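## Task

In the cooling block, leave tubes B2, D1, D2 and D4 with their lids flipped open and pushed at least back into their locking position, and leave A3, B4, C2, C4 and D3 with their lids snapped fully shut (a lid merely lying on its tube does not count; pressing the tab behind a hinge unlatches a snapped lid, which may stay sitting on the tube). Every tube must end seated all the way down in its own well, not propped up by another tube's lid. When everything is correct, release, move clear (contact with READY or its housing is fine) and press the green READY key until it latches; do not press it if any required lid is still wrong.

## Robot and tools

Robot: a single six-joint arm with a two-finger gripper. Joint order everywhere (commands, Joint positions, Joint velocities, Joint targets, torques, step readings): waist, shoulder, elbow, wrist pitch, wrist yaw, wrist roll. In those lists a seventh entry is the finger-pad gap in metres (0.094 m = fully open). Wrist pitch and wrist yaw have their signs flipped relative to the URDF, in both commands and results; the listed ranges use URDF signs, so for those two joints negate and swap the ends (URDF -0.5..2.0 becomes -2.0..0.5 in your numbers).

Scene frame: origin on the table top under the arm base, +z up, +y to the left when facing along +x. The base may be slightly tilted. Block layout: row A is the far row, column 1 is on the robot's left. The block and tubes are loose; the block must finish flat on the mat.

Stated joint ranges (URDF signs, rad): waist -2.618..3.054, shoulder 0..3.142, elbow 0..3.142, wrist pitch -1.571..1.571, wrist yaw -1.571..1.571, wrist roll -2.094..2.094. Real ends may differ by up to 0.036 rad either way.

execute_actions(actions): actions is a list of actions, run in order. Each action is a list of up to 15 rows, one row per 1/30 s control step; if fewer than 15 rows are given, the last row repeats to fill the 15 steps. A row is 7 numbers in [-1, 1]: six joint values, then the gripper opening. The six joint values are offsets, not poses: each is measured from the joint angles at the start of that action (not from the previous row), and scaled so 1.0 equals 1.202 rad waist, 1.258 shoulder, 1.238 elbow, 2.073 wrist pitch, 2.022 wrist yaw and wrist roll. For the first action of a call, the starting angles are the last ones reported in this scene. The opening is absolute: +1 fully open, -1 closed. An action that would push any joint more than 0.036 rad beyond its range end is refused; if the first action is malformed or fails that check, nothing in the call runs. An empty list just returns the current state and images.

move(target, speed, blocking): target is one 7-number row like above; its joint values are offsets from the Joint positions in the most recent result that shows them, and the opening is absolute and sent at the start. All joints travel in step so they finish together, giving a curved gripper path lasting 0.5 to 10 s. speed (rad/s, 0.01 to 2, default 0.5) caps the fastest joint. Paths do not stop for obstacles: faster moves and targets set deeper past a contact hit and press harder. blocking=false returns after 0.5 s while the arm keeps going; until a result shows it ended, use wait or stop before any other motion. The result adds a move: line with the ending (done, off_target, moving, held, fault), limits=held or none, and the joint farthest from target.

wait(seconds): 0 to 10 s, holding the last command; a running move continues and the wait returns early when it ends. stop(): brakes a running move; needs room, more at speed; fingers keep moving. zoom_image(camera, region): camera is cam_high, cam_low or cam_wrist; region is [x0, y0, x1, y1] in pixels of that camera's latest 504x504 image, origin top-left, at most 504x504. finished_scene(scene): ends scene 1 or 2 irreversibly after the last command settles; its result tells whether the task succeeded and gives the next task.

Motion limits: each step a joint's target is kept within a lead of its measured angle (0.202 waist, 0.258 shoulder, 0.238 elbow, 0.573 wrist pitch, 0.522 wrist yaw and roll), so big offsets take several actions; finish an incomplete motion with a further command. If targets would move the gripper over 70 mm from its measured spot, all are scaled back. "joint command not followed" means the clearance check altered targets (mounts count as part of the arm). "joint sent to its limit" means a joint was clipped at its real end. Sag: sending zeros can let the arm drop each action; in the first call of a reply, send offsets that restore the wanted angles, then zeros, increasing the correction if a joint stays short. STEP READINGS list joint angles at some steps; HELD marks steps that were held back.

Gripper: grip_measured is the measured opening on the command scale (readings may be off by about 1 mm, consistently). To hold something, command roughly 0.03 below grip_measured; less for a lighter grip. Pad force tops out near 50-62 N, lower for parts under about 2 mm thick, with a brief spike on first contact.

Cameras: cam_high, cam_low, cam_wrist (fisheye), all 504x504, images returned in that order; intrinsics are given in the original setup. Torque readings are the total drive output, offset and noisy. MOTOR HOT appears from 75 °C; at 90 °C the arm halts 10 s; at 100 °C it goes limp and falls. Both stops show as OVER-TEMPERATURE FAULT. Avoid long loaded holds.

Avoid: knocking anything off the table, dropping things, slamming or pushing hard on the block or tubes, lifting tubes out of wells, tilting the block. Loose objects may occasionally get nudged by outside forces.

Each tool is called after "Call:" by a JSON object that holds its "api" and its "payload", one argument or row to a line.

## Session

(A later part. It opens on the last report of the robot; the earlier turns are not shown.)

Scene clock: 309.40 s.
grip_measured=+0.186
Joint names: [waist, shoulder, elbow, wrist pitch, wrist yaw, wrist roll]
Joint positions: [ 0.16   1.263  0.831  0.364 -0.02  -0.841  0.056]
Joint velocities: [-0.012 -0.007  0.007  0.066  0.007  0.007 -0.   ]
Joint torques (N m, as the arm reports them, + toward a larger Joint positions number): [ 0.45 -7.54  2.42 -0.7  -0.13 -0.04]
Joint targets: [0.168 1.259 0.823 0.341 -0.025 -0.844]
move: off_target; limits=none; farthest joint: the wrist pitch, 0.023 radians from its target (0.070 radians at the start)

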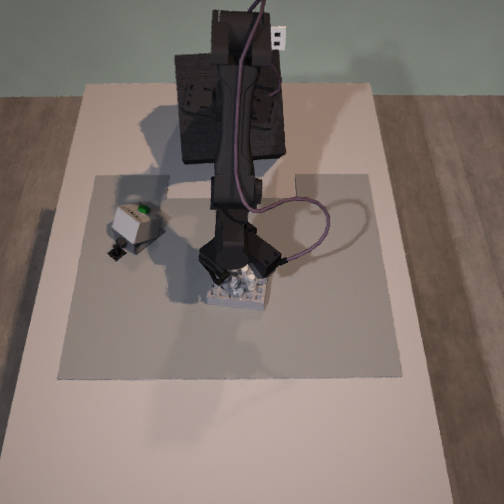

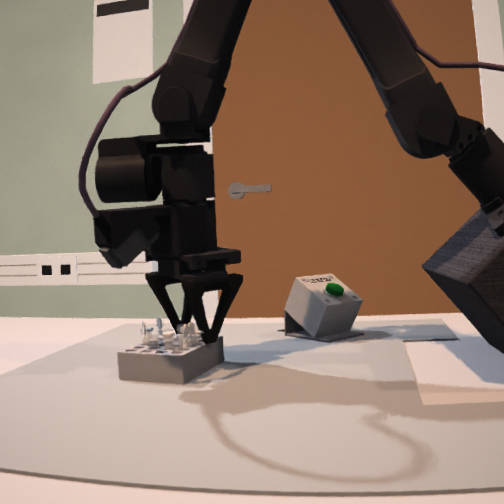

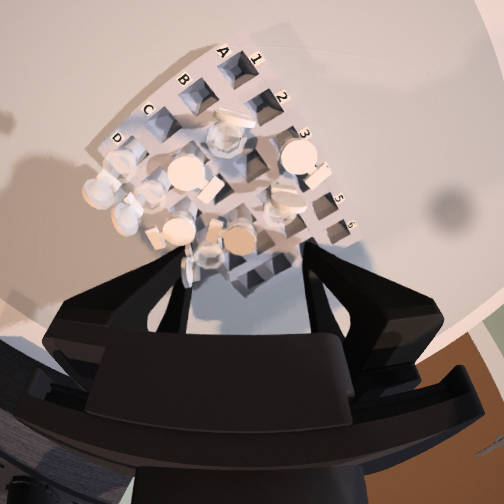

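Call:
{"api": "move", "payload": {
  "target": [0.007, -0.003, -0.006, -0.004, -0.001, -0.002, 0.32],
  "speed": 0.05
}}

Call:
{"api": "move", "payload": {
  "target": [0.007, -0.115, -0.006, 0.064, 0.0, -0.002, 0.32],
  "speed": 0.12
}}

Call:
{"api": "zoom_image", "payload": {
  "camera": "cam_wrist",
  "region": [90, 90, 330, 290]
}}

Call:
{"api": "zoom_image", "payload": {
  "camera": "cam_low",
  "region": [130, 290, 240, 370]
}}

Scene clock: 315.63 s.
grip_measured=+0.318
Joint names: [waist, shoulder, elbow, wrist pitch, wrist yaw, wrist roll]
Joint positions: [ 0.16   1.263  0.831  0.364 -0.02  -0.841  0.062]
Joint velocities: [-0.007  0.002 -0.012  0.022 -0.007  0.007 -0.001]
Joint torques (N m, as the arm reports them, + toward a larger Joint positions number): [ 0.45 -7.55  2.41 -0.57 -0.1  -0.05]
Joint targets: [0.168 1.259 0.823 0.356 -0.022 -0.845]
move: done; limits=none; farthest joint: the wrist pitch, 0.009 radians from its target (0.009 radians at the start)

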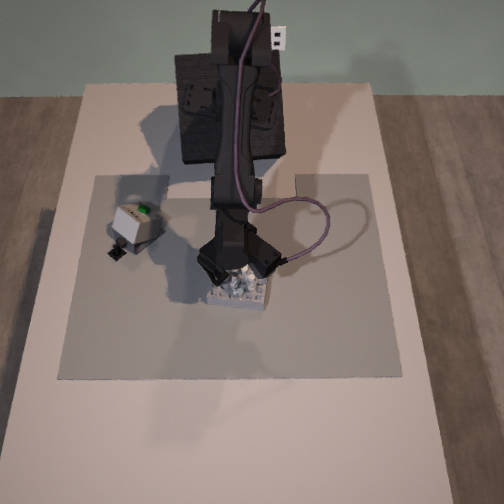

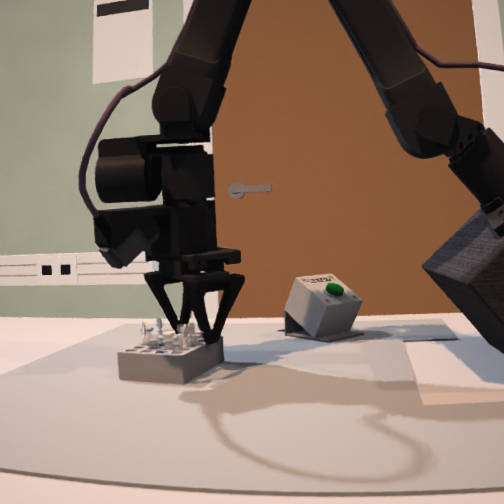

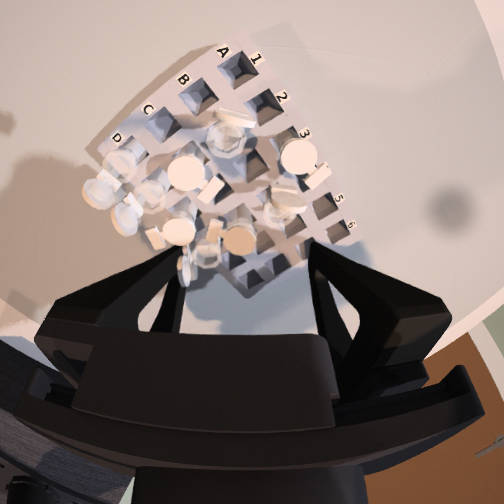

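Scene clock: 317.37 s.
grip_measured=+0.318
Joint names: [waist, shoulder, elbow, wrist pitch, wrist yaw, wrist roll]
Joint positions: [ 0.16   1.144  0.831  0.487 -0.02  -0.841  0.062]
Joint velocities: [-0.002  0.012 -0.007  0.007 -0.007  0.022 -0.001]
Joint torques (N m, as the arm reports them, + toward a larger Joint positions number): [ 0.51 -8.87  2.83 -0.38 -0.08 -0.05]
Joint targets: [0.168 1.118 0.823 0.497 -0.020 -0.845]
move: off_target; limits=none; farthest joint: the shoulder, 0.026 radians from its target (0.145 radians at the start)

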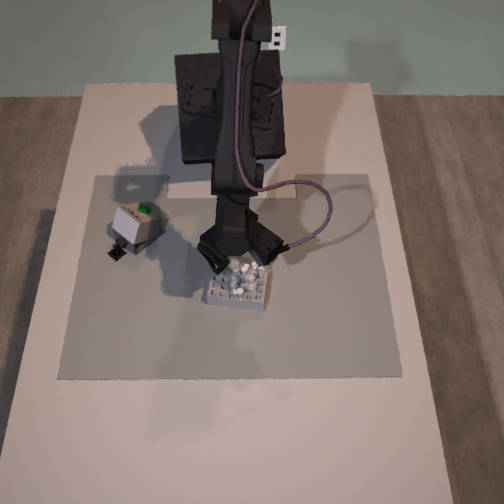

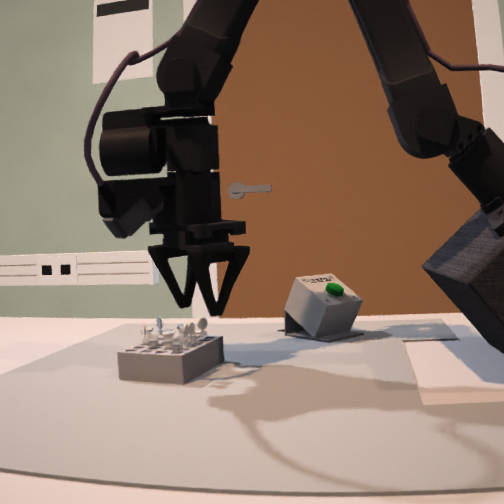

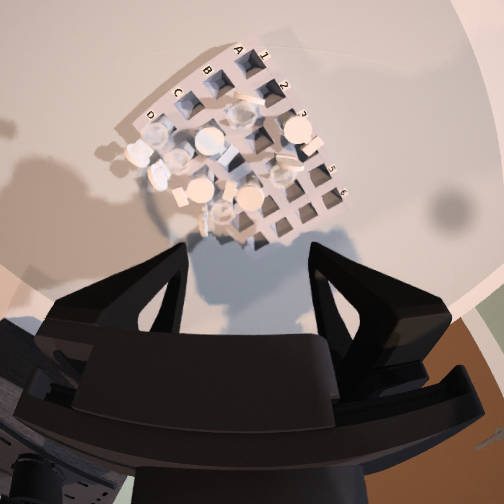

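Region (90, 90, 330, 290) of cam_wrist's 504x504 image, scaled by 2.100, with more detail than that image has.

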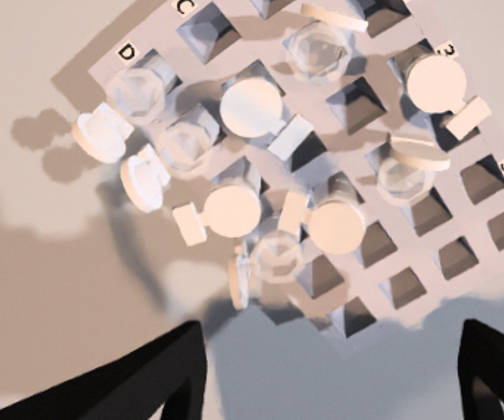

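Region (130, 290, 240, 370) of cam_low's 504x504 image, scaled by 4.582, with more detail than that image has; it fills the top 367 rows of this view, and the rest is white.

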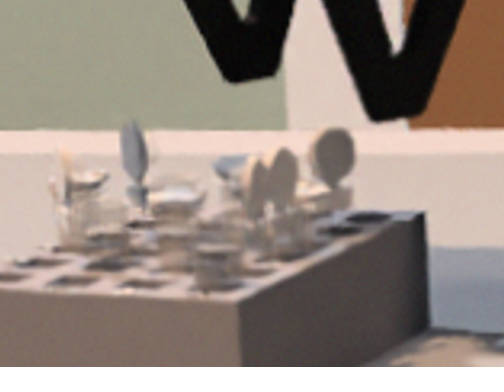

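Call:
{"api": "move", "payload": {
  "target": [0.007, 0.047, 0.093, 0.011, 0.012, 0.865, 0.06],
  "speed": 1.2
}}

Call:
{"api": "zoom_image", "payload": {
  "camera": "cam_wrist",
  "region": [110, 90, 350, 290]
}}

Call:
{"api": "zoom_image", "payload": {
  "camera": "cam_low",
  "region": [120, 280, 240, 370]
}}

Scene clock: 340.50 s.
grip_measured=+0.062
Joint names: [waist, shoulder, elbow, wrist pitch, wrist yaw, wrist roll]
Joint positions: [0.16  1.201 0.919 0.499 0.006 0.902 0.05 ]
Joint velocities: [ 0.002 -0.017 -0.012  0.051  0.022 -0.095 -0.001]
Joint torques (N m, as the arm reports them, + toward a larger Joint positions number): [ 0.49 -7.12  5.51 -0.41 -0.08  0.07]
Joint targets: [0.168 1.203 0.946 0.510 0.004 0.908]
move: off_target; limits=none; farthest joint: the elbow, 0.027 radians from its target (0.115 radians at the start)

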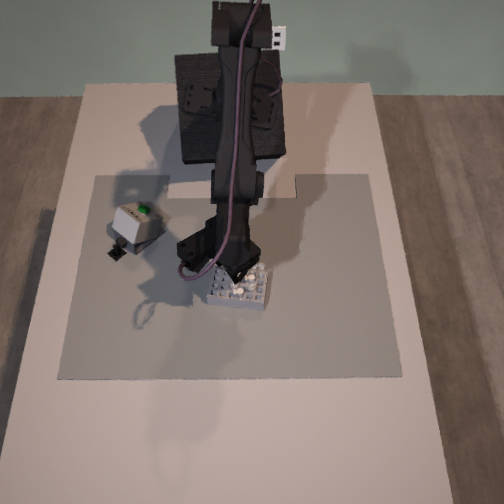

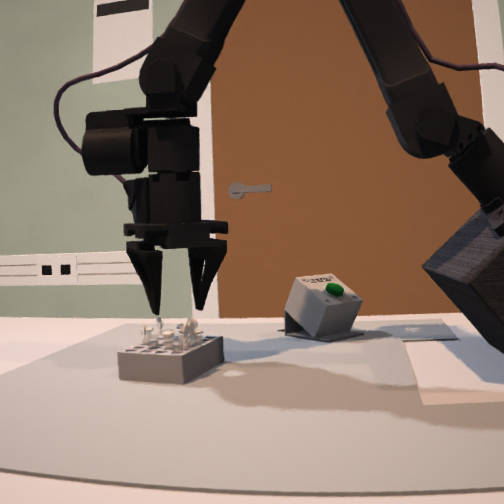

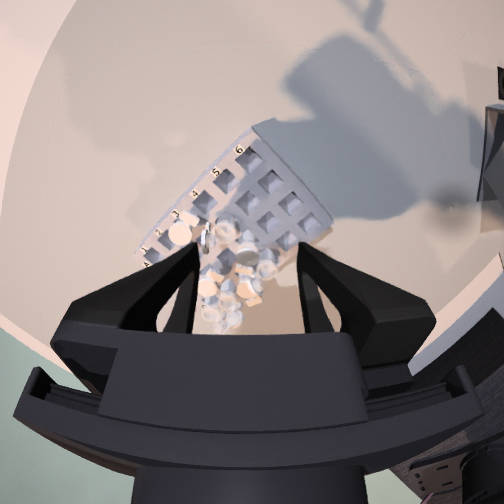

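Region (110, 90, 350, 290) of cam_wrist's 504x504 image, scaled by 2.100, with more detail than that image has.

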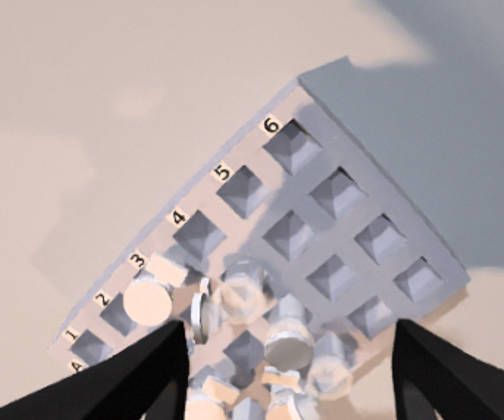

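Region (120, 280, 240, 370) of cam_low's 504x504 image, scaled by 4.200, with more detail than that image has; it fills the top 378 rows of this view, and the rest is white.

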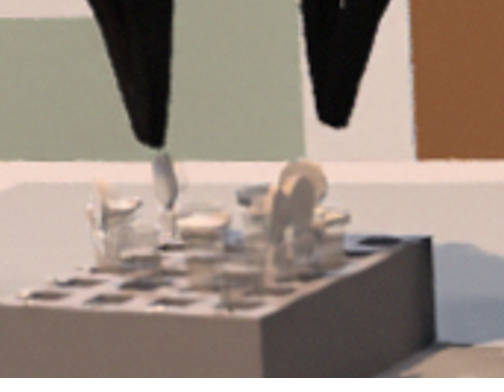

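Call:
{"api": "zoom_image", "payload": {
  "camera": "cam_wrist",
  "region": [160, 200, 320, 340]
}}

Call:
{"api": "zoom_image", "payload": {
  "camera": "cam_high",
  "region": [190, 240, 290, 320]
}}

Region (160, 200, 320, 340) of cam_wrist's 504x504 image, scaled by 3.150, with more detail than that image has; it fills the top 441 rows of this view, and the rest is white.

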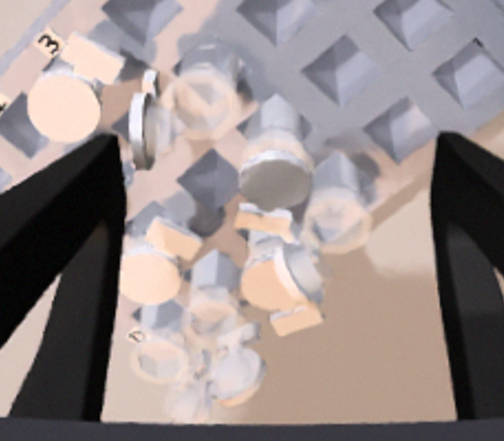

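Region (190, 240, 290, 320) of cam_high's 504x504 image, scaled by 5.040, with more detail than that image has; it fills the top 403 rows of this view, and the rest is white.

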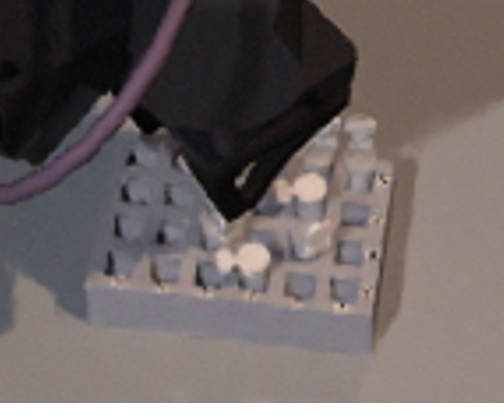

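Call:
{"api": "move", "payload": {
  "target": [0.007, 0.0215, 0.016, -0.019, -0.001, 0.002, 0.17],
  "speed": 0.04
}}

Call:
{"api": "zoom_image", "payload": {
  "camera": "cam_wrist",
  "region": [150, 190, 310, 330]
}}

Call:
{"api": "zoom_image", "payload": {
  "camera": "cam_low",
  "region": [120, 280, 240, 370]
}}

Scene clock: 351.77 s.
grip_measured=+0.168
Joint names: [waist, shoulder, elbow, wrist pitch, wrist yaw, wrist roll]
Joint positions: [0.16  1.226 0.919 0.477 0.007 0.902 0.055]
Joint velocities: [-0.017 -0.002 -0.007  0.037  0.022  0.037 -0.002]
Joint torques (N m, as the arm reports them, + toward a larger Joint positions number): [ 0.5  -7.28  4.9  -0.63 -0.1   0.02]
Joint targets: [0.168 1.228 0.939 0.460 0.004 0.906]
move: done; limits=none; farthest joint: the elbow, 0.020 radians from its target (0.020 radians at the start)

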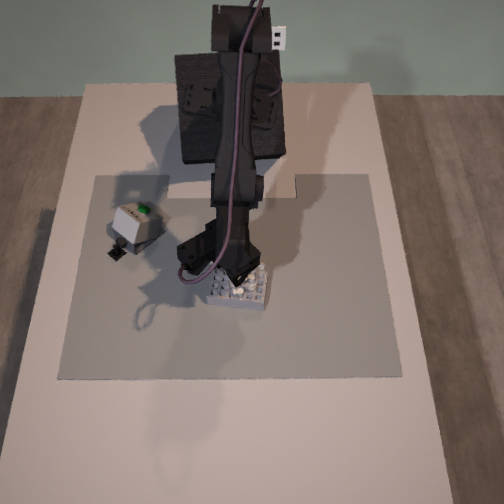

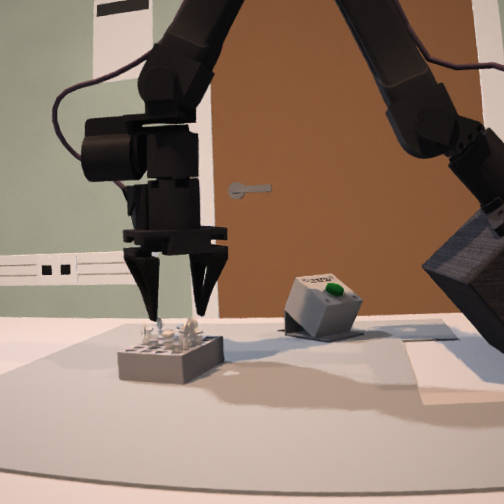

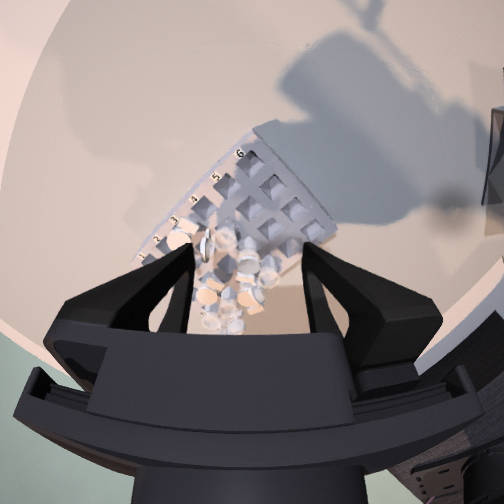

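Region (150, 190, 310, 330) of cam_wrist's 504x504 image, scaled by 3.150, with more detail than that image has; it fills the top 441 rows of this view, and the rest is white.

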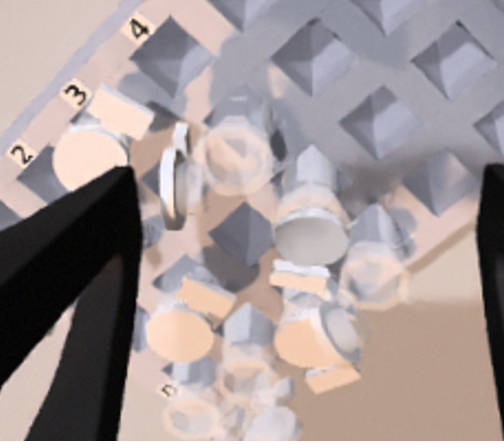

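Region (120, 280, 240, 370) of cam_low's 504x504 image, scaled by 4.200, with more detail than that image has; it fills the top 378 rows of this view, and the rest is white.

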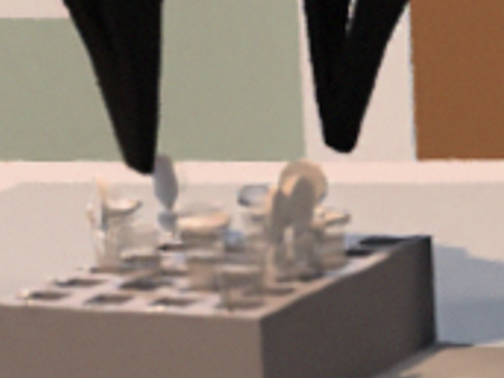

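Call:
{"api": "execute_actions", "payload": {
  "actions": [
    [[0.007,0.002,0.016,-0.008,-0.001,0.002,0.15],[0.007,0.002,0.016,-0.008,-0.001,0.002,0.135],[0.007,0.002,0.016,-0.008,-0.001,0.002,0.12],[0.007,0.002,0.016,-0.008,-0.001,0.002,0.105],[0.007,0.002,0.016,-0.008,-0.001,0.002,0.09],[0.007,0.002,0.016,-0.008,-0.001,0.002,0.075],[0.007,0.002,0.016,-0.008,-0.001,0.002,0.06],[0.007,0.002,0.016,-0.008,-0.001,0.002,0.045],[0.007,0.002,0.016,-0.008,-0.001,0.002,0.03],[0.007,0.002,0.016,-0.008,-0.001,0.002,0.015],[0.007,0.002,0.016,-0.008,-0.001,0.002,0.0],[0.007,0.002,0.016,-0.008,-0.001,0.002,-0.015],[0.007,0.002,0.016,-0.008,-0.001,0.002,-0.03],[0.007,0.002,0.016,-0.008,-0.001,0.002,-0.045],[0.007,0.002,0.016,-0.008,-0.001,0.002,-0.06]]
  ]
}}

Call:
{"api": "wait", "payload": {
  "seconds": 0.5
}}

Call:
{"api": "zoom_image", "payload": {
  "camera": "cam_wrist",
  "region": [150, 190, 310, 330]
}}

Call:
{"api": "zoom_image", "payload": {
  "camera": "cam_low",
  "region": [120, 280, 240, 370]
}}

Scene clock: 360.57 s.
grip_measured=-0.052
Joint names: [waist, shoulder, elbow, wrist pitch, wrist yaw, wrist roll]
Joint positions: [0.16  1.226 0.919 0.476 0.007 0.902 0.045]
Joint velocities: [-0.027 -0.007  0.007 -0.007  0.007 -0.022 -0.013]
Joint torques (N m, as the arm reports them, + toward a larger Joint positions number): [ 0.46 -7.2   4.89 -0.66 -0.09  0.03]
Joint targets: [0.168 1.228 0.939 0.460 0.005 0.906]
Step readings (joint positions):
0: [0.160 1.226 0.919 0.476 0.007 0.902]
1: [0.160 1.226 0.919 0.476 0.007 0.902]
2: [0.160 1.226 0.919 0.476 0.007 0.902]
4: [0.160 1.226 0.919 0.476 0.007 0.902]
8: [0.160 1.226 0.919 0.476 0.007 0.902]
15: Joint positions above

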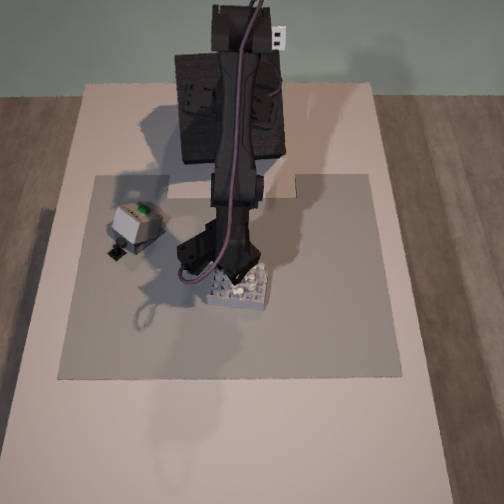

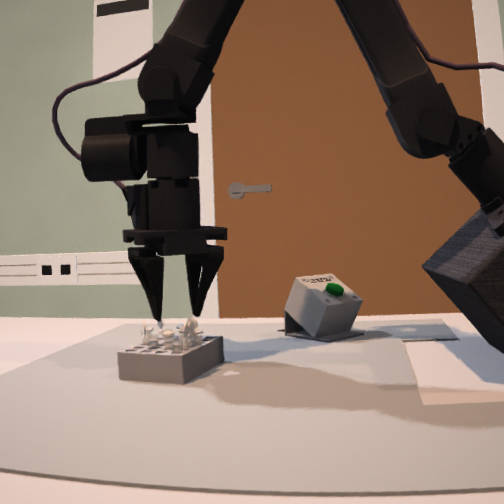

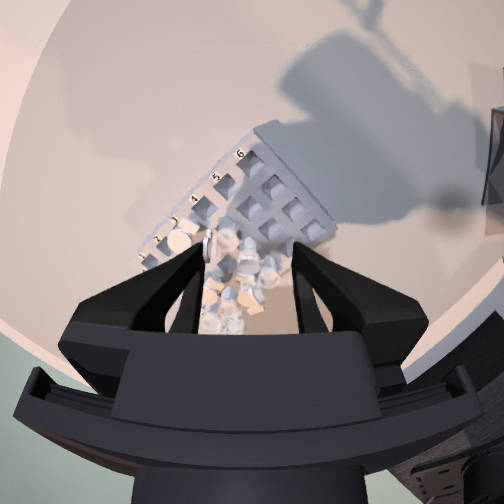

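Scene clock: 361.07 s.
grip_measured=-0.058
Joint names: [waist, shoulder, elbow, wrist pitch, wrist yaw, wrist roll]
Joint positions: [0.16  1.226 0.919 0.476 0.007 0.902 0.044]
Joint velocities: [ 0.002  0.007  0.012  0.022  0.066 -0.066  0.   ]
Joint torques (N m, as the arm reports them, + toward a larger Joint positions number): [ 0.49 -7.22  4.88 -0.66 -0.08  0.03]
Joint targets: [0.168 1.228 0.939 0.460 0.005 0.906]
wait: 0.50 s; at rest by 0.17 s

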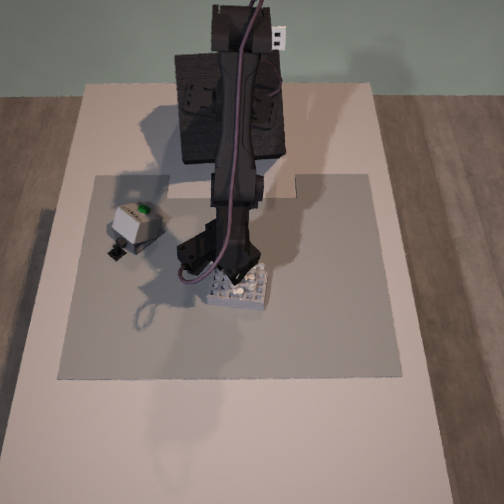

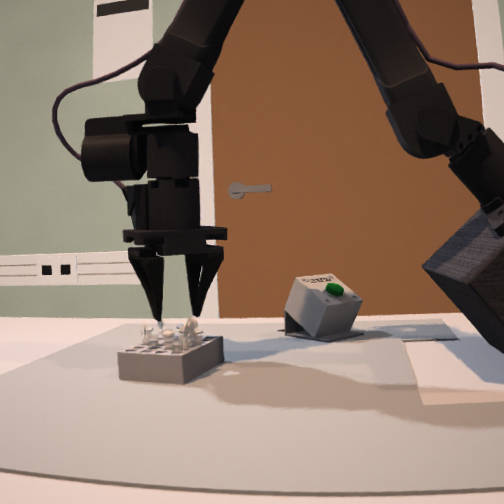

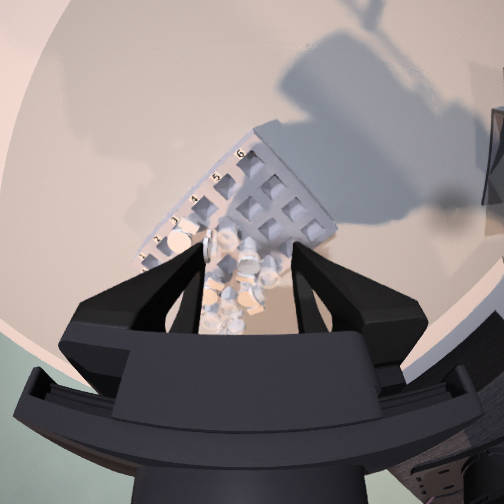

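Region (150, 190, 310, 330) of cam_wrist's 504x504 image, scaled by 3.150, with more detail than that image has; it fills the top 441 rows of this view, and the rest is white.

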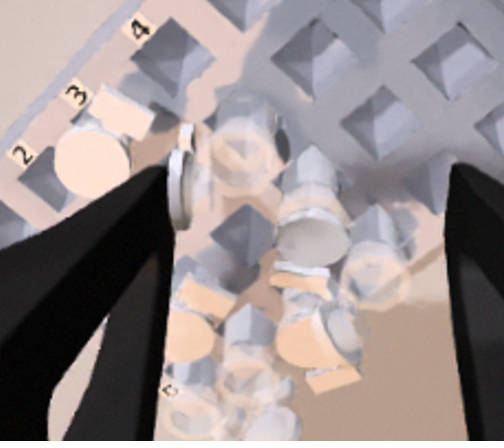

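Region (120, 280, 240, 370) of cam_low's 504x504 image, scaled by 4.200, with more detail than that image has; it fills the top 378 rows of this view, and the rest is white.

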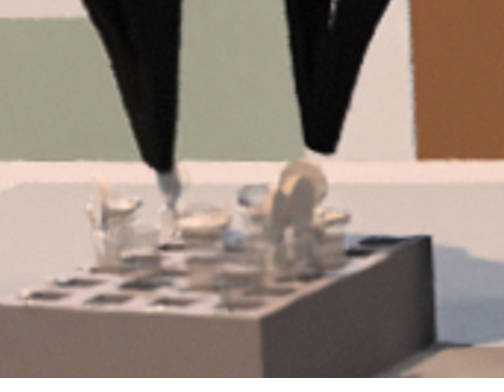

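Call:
{"api": "execute_actions", "payload": {
  "actions": [
    [[0.007,0.002,0.016,0.004,-0.004,0.002,-0.07],[0.007,0.002,0.016,0.004,-0.004,0.002,-0.08],[0.007,0.002,0.016,0.004,-0.004,0.002,-0.09],[0.007,0.002,0.016,0.004,-0.004,0.002,-0.10],[0.007,0.002,0.016,0.004,-0.004,0.002,-0.11],[0.007,0.002,0.016,0.004,-0.004,0.002,-0.12],[0.007,0.002,0.016,0.004,-0.004,0.002,-0.13],[0.007,0.002,0.016,0.004,-0.004,0.002,-0.14],[0.007,0.002,0.016,0.004,-0.004,0.002,-0.15],[0.007,0.002,0.016,0.004,-0.004,0.002,-0.16],[0.007,0.002,0.016,0.004,-0.004,0.002,-0.17],[0.007,0.002,0.016,0.004,-0.004,0.002,-0.18],[0.007,0.002,0.016,0.004,-0.004,0.002,-0.19],[0.007,0.002,0.016,0.004,-0.004,0.002,-0.20],[0.007,0.002,0.016,0.004,-0.004,0.002,-0.21]]
  ]
}}

Call:
{"api": "zoom_image", "payload": {
  "camera": "cam_wrist",
  "region": [150, 190, 310, 330]
}}

Call:
{"api": "zoom_image", "payload": {
  "camera": "cam_low",
  "region": [120, 280, 240, 370]
}}

Scene clock: 368.40 s.
grip_measured=-0.204
Joint names: [waist, shoulder, elbow, wrist pitch, wrist yaw, wrist roll]
Joint positions: [0.16  1.226 0.919 0.475 0.01  0.902 0.037]
Joint velocities: [-0.012 -0.012 -0.022 -0.081  0.022 -0.051 -0.01 ]
Joint torques (N m, as the arm reports them, + toward a larger Joint positions number): [ 0.56 -7.24  4.88 -0.39 -0.19  0.03]
Joint targets: [0.168 1.228 0.939 0.484 -0.001 0.906]
Step readings (joint positions):
0: [0.160 1.226 0.919 0.476 0.007 0.902]
1: [0.160 1.226 0.919 0.476 0.007 0.902]
2: [0.160 1.226 0.919 0.476 0.007 0.902]
4: [0.160 1.226 0.919 0.476 0.007 0.902]
8: [0.160 1.226 0.919 0.476 0.007 0.902]
15: Joint positions above

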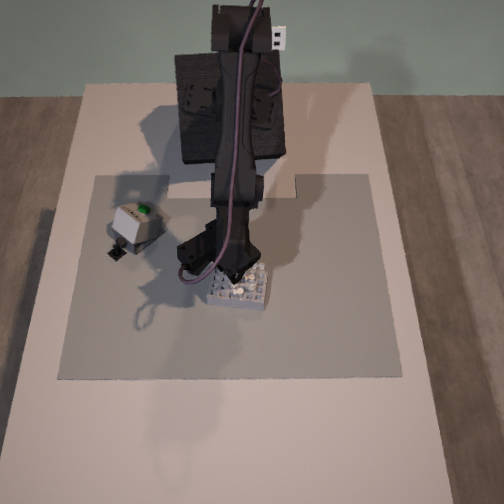

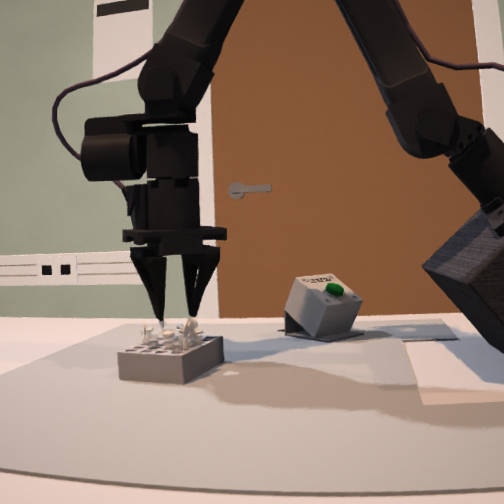

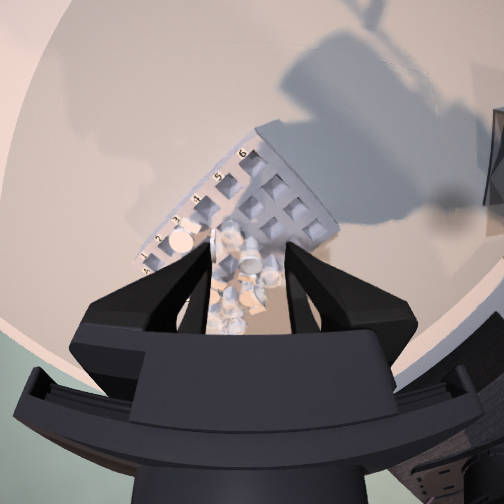

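Region (150, 190, 310, 330) of cam_wrist's 504x504 image, scaled by 3.150, with more detail than that image has; it fills the top 441 rows of this view, and the rest is white.

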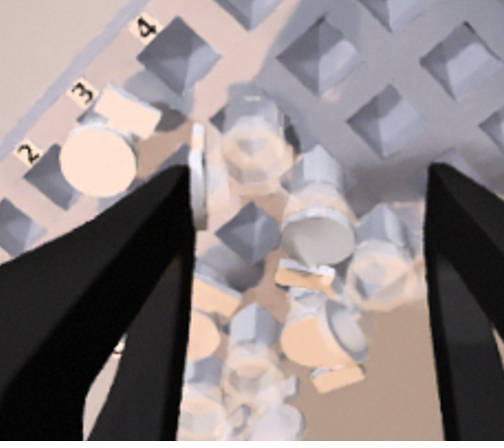

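Region (120, 280, 240, 370) of cam_low's 504x504 image, scaled by 4.200, with more detail than that image has; it fills the top 378 rows of this view, and the rest is white.

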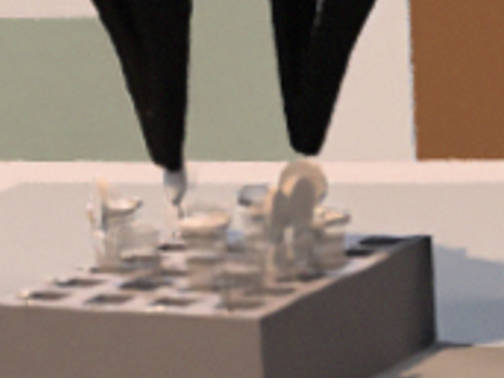

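Call:
{"api": "move", "payload": {
  "target": [0.007, 0.002, 0.016, 0.017, -0.014, 0.002, -0.21],
  "speed": 0.03
}}

Call:
{"api": "zoom_image", "payload": {
  "camera": "cam_wrist",
  "region": [150, 190, 310, 330]
}}

Call:
{"api": "zoom_image", "payload": {
  "camera": "cam_low",
  "region": [120, 280, 240, 370]
}}

Scene clock: 373.47 s.
grip_measured=-0.208
Joint names: [waist, shoulder, elbow, wrist pitch, wrist yaw, wrist roll]
Joint positions: [0.16  1.226 0.919 0.474 0.011 0.902 0.037]
Joint velocities: [ 0.007  0.002 -0.007 -0.037  0.066  0.051  0.   ]
Joint torques (N m, as the arm reports them, + toward a larger Joint positions number): [ 0.48 -7.24  4.88 -0.18 -0.32  0.04]
Joint targets: [0.168 1.228 0.939 0.510 -0.018 0.906]
move: off_target; limits=none; farthest joint: the wrist pitch, 0.036 radians from its target (0.036 radians at the start)

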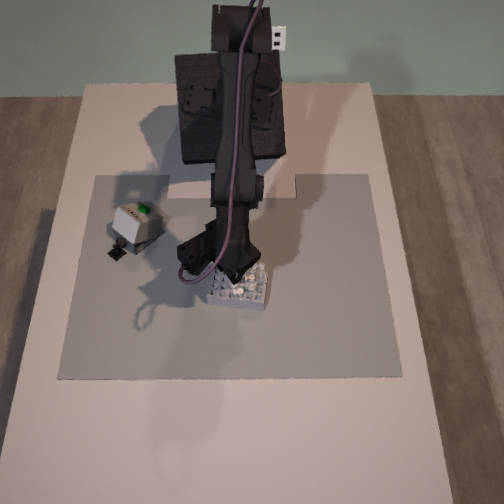

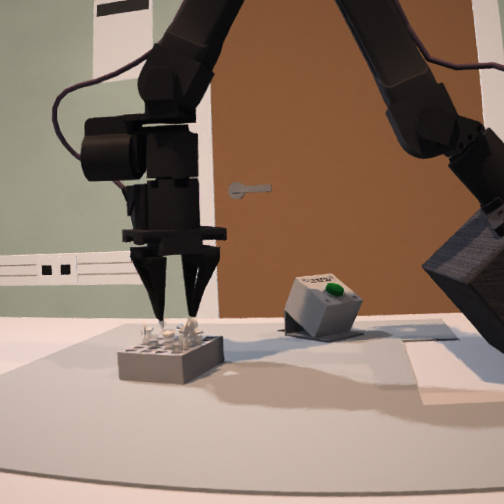

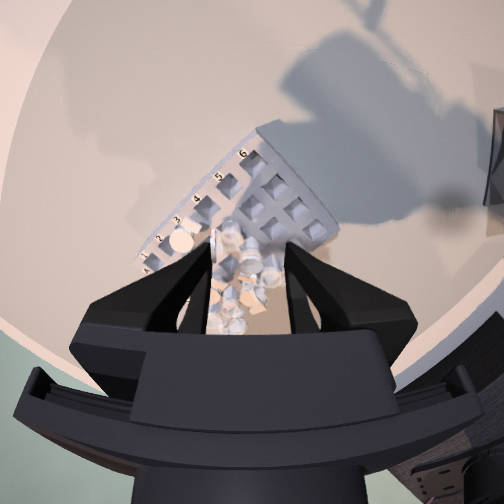

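Region (150, 190, 310, 330) of cam_wrist's 504x504 image, scaled by 3.150, with more detail than that image has; it fills the top 441 rows of this view, and the rest is white.

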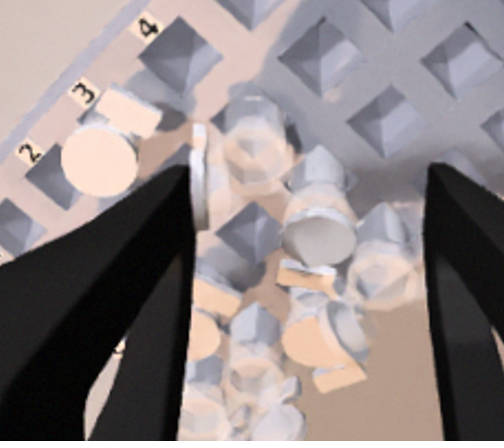

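Region (120, 280, 240, 370) of cam_low's 504x504 image, scaled by 4.200, with more detail than that image has; it fills the top 378 rows of this view, and the rest is white.

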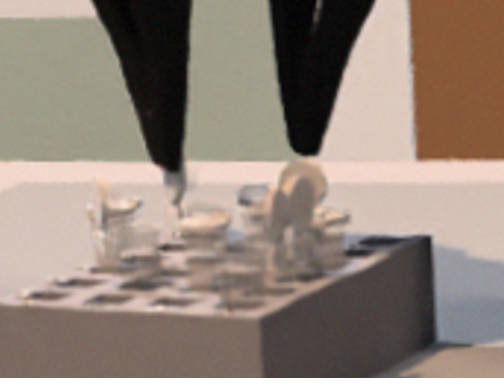

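Call:
{"api": "execute_actions", "payload": {
  "actions": [
    [[0.007,0.002,0.016,0.018,-0.015,0.002,-0.22],[0.007,0.002,0.016,0.018,-0.015,0.002,-0.23],[0.007,0.002,0.016,0.018,-0.015,0.002,-0.24],[0.007,0.002,0.016,0.018,-0.015,0.002,-0.25],[0.007,0.002,0.016,0.018,-0.015,0.002,-0.26],[0.007,0.002,0.016,0.018,-0.015,0.002,-0.27],[0.007,0.002,0.016,0.018,-0.015,0.002,-0.28],[0.007,0.002,0.016,0.018,-0.015,0.002,-0.29],[0.007,0.002,0.016,0.018,-0.015,0.002,-0.30],[0.007,0.002,0.016,0.018,-0.015,0.002,-0.31],[0.007,0.002,0.016,0.018,-0.015,0.002,-0.32]]
  ]
}}

Call:
{"api": "zoom_image", "payload": {
  "camera": "cam_wrist",
  "region": [150, 190, 310, 330]
}}

Call:
{"api": "zoom_image", "payload": {
  "camera": "cam_low",
  "region": [120, 280, 240, 370]
}}

Scene clock: 379.93 s.
grip_measured=-0.318
Joint names: [waist, shoulder, elbow, wrist pitch, wrist yaw, wrist roll]
Joint positions: [0.16  1.226 0.919 0.494 0.002 0.902 0.032]
Joint velocities: [-0.007 -0.022  0.012 -0.066 -0.022 -0.022 -0.   ]
Joint torques (N m, as the arm reports them, + toward a larger Joint positions number): [ 0.48 -7.18  4.85 -0.33 -0.27  0.04]
Joint targets: [0.168 1.228 0.939 0.511 -0.019 0.906]
Step readings (joint positions):
0: [0.160 1.226 0.919 0.474 0.011 0.902]
1: [0.160 1.226 0.919 0.474 0.011 0.902]
2: [0.160 1.226 0.919 0.474 0.011 0.902]
4: [0.160 1.226 0.919 0.475 0.010 0.902]
8: [0.160 1.226 0.919 0.487 0.004 0.902]
15: Joint positions above

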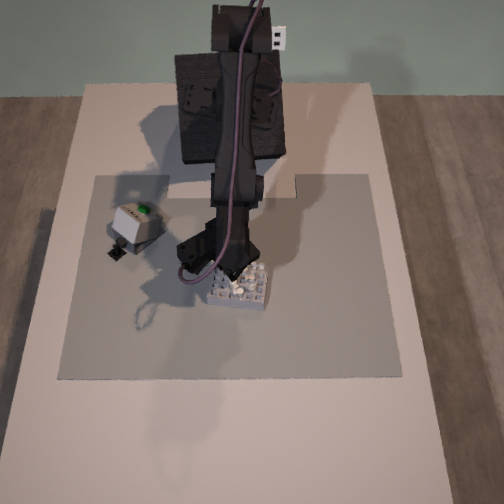

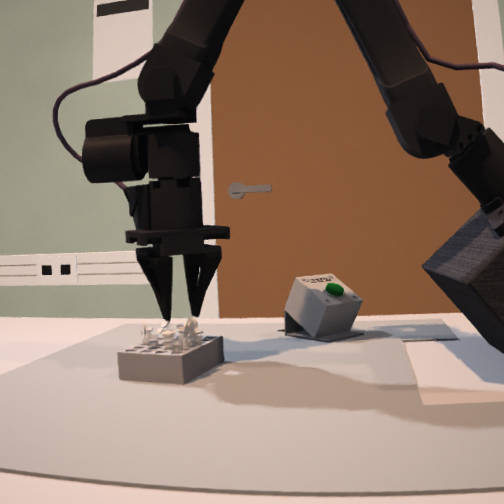

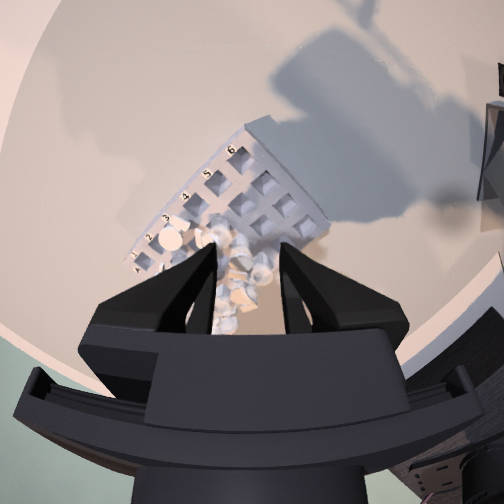

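Region (150, 190, 310, 330) of cam_wrist's 504x504 image, scaled by 3.150, with more detail than that image has; it fills the top 441 rows of this view, and the rest is white.

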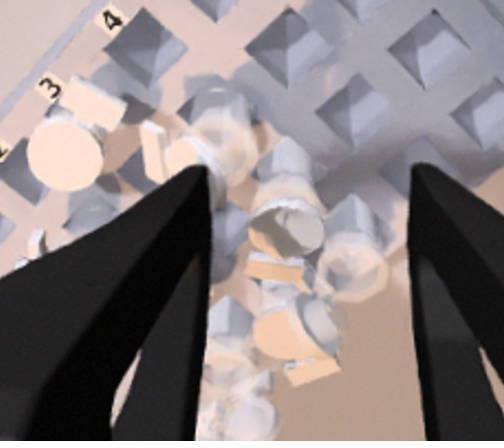

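Region (120, 280, 240, 370) of cam_low's 504x504 image, scaled by 4.200, with more detail than that image has; it fills the top 378 rows of this view, and the rest is white.

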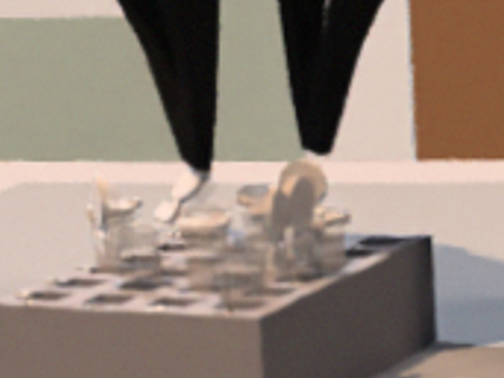

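Call:
{"api": "move", "payload": {
  "target": [-0.02, 0.014, 0.016, -0.014, -0.004, 0.002, -0.32],
  "speed": 0.03
}}

Call:
{"api": "zoom_image", "payload": {
  "camera": "cam_wrist",
  "region": [150, 190, 310, 330]
}}

Call:
{"api": "zoom_image", "payload": {
  "camera": "cam_low",
  "region": [120, 280, 240, 370]
}}

Scene clock: 386.00 s.
grip_measured=-0.318
Joint names: [waist, shoulder, elbow, wrist pitch, wrist yaw, wrist roll]
Joint positions: [0.15  1.24  0.919 0.482 0.002 0.902 0.032]
Joint velocities: [-0.002  0.012 -0.022  0.037  0.007  0.051 -0.001]
Joint torques (N m, as the arm reports them, + toward a larger Joint positions number): [-1.72 -7.19  4.81 -0.64 -0.15  0.03]
Joint targets: [0.136 1.243 0.939 0.465 -0.006 0.906]
move: done; limits=none; farthest joint: the elbow, 0.020 radians from its target (0.020 radians at the start)

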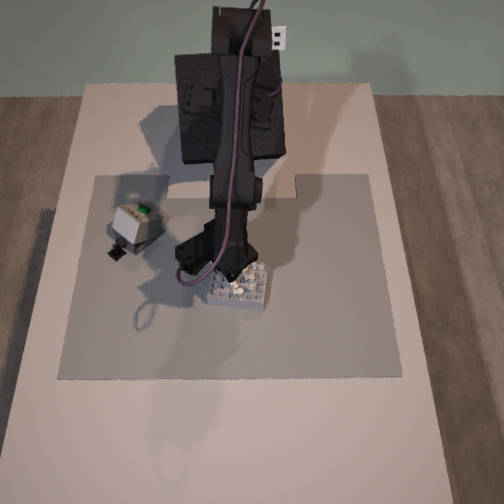

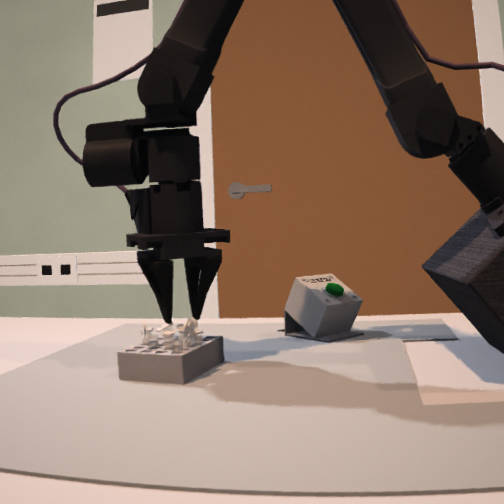

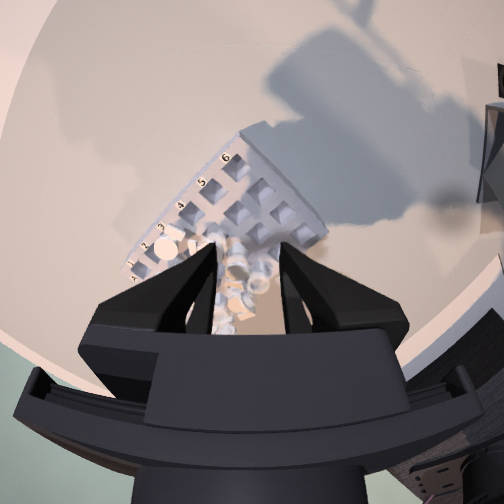

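Region (150, 190, 310, 330) of cam_wrist's 504x504 image, scaled by 3.150, with more detail than that image has; it fills the top 441 rows of this view, and the rest is white.

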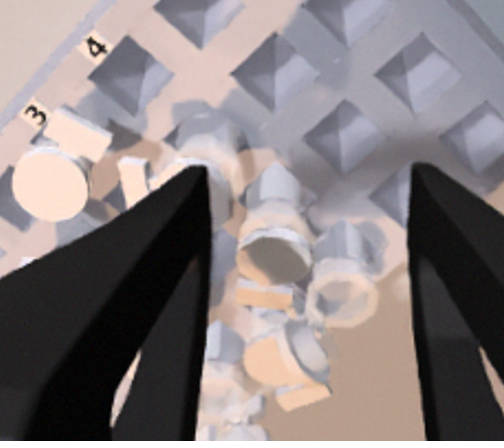

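Region (120, 280, 240, 370) of cam_low's 504x504 image, scaled by 4.200, with more detail than that image has; it fills the top 378 rows of this view, and the rest is white.

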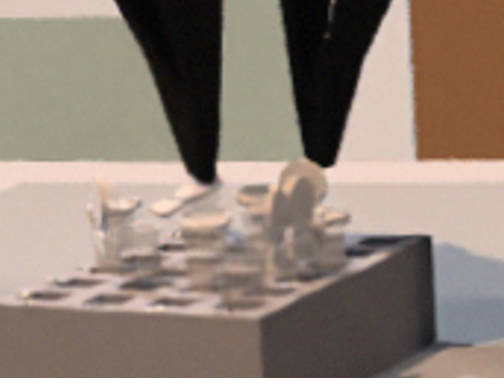

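Call:
{"api": "execute_actions", "payload": {
  "actions": []
}}

Scene clock: 397.93 s.
grip_measured=-0.318
Joint names: [waist, shoulder, elbow, wrist pitch, wrist yaw, wrist roll]
Joint positions: [0.15  1.24  0.919 0.481 0.002 0.902 0.032]
Joint velocities: [-0.007  0.012 -0.002 -0.007  0.051  0.081 -0.   ]
Joint torques (N m, as the arm reports them, + toward a larger Joint positions number): [-1.71 -7.21  4.8  -0.63 -0.14  0.03]
Joint targets: [0.136 1.243 0.939 0.465 -0.006 0.906]

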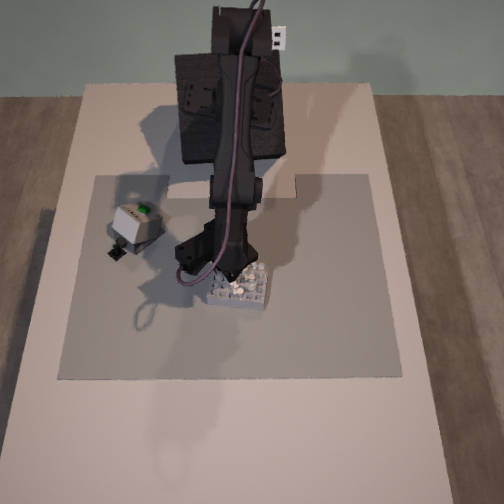

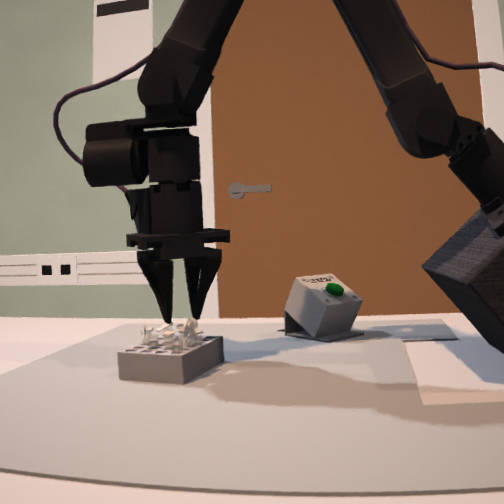

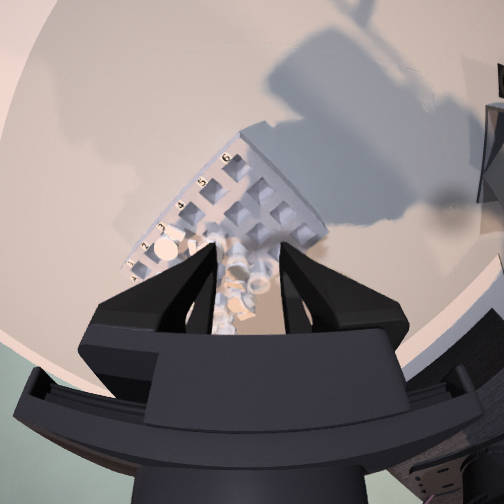

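Call:
{"api": "zoom_image", "payload": {
  "camera": "cam_wrist",
  "region": [120, 180, 340, 340]
}}

Call:
{"api": "zoom_image", "payload": {
  "camera": "cam_low",
  "region": [100, 280, 260, 390]
}}

Region (120, 180, 340, 340) of cam_wrist's 504x504 image, scaled by 2.291, with more detail than that image has; it fills the top 367 rows of this view, and the rest is white.

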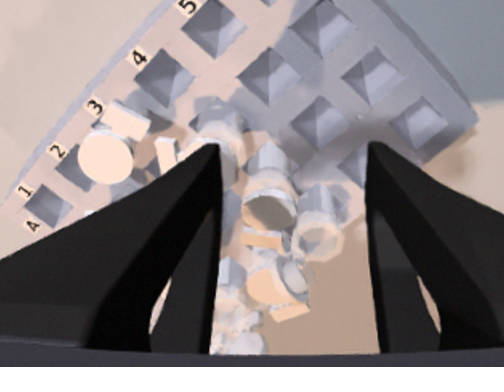

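Region (100, 280, 260, 390) of cam_low's 504x504 image, scaled by 3.150, with more detail than that image has; it fills the top 346 rows of this view, and the rest is white.

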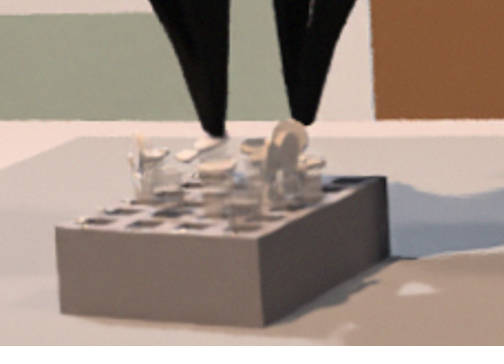

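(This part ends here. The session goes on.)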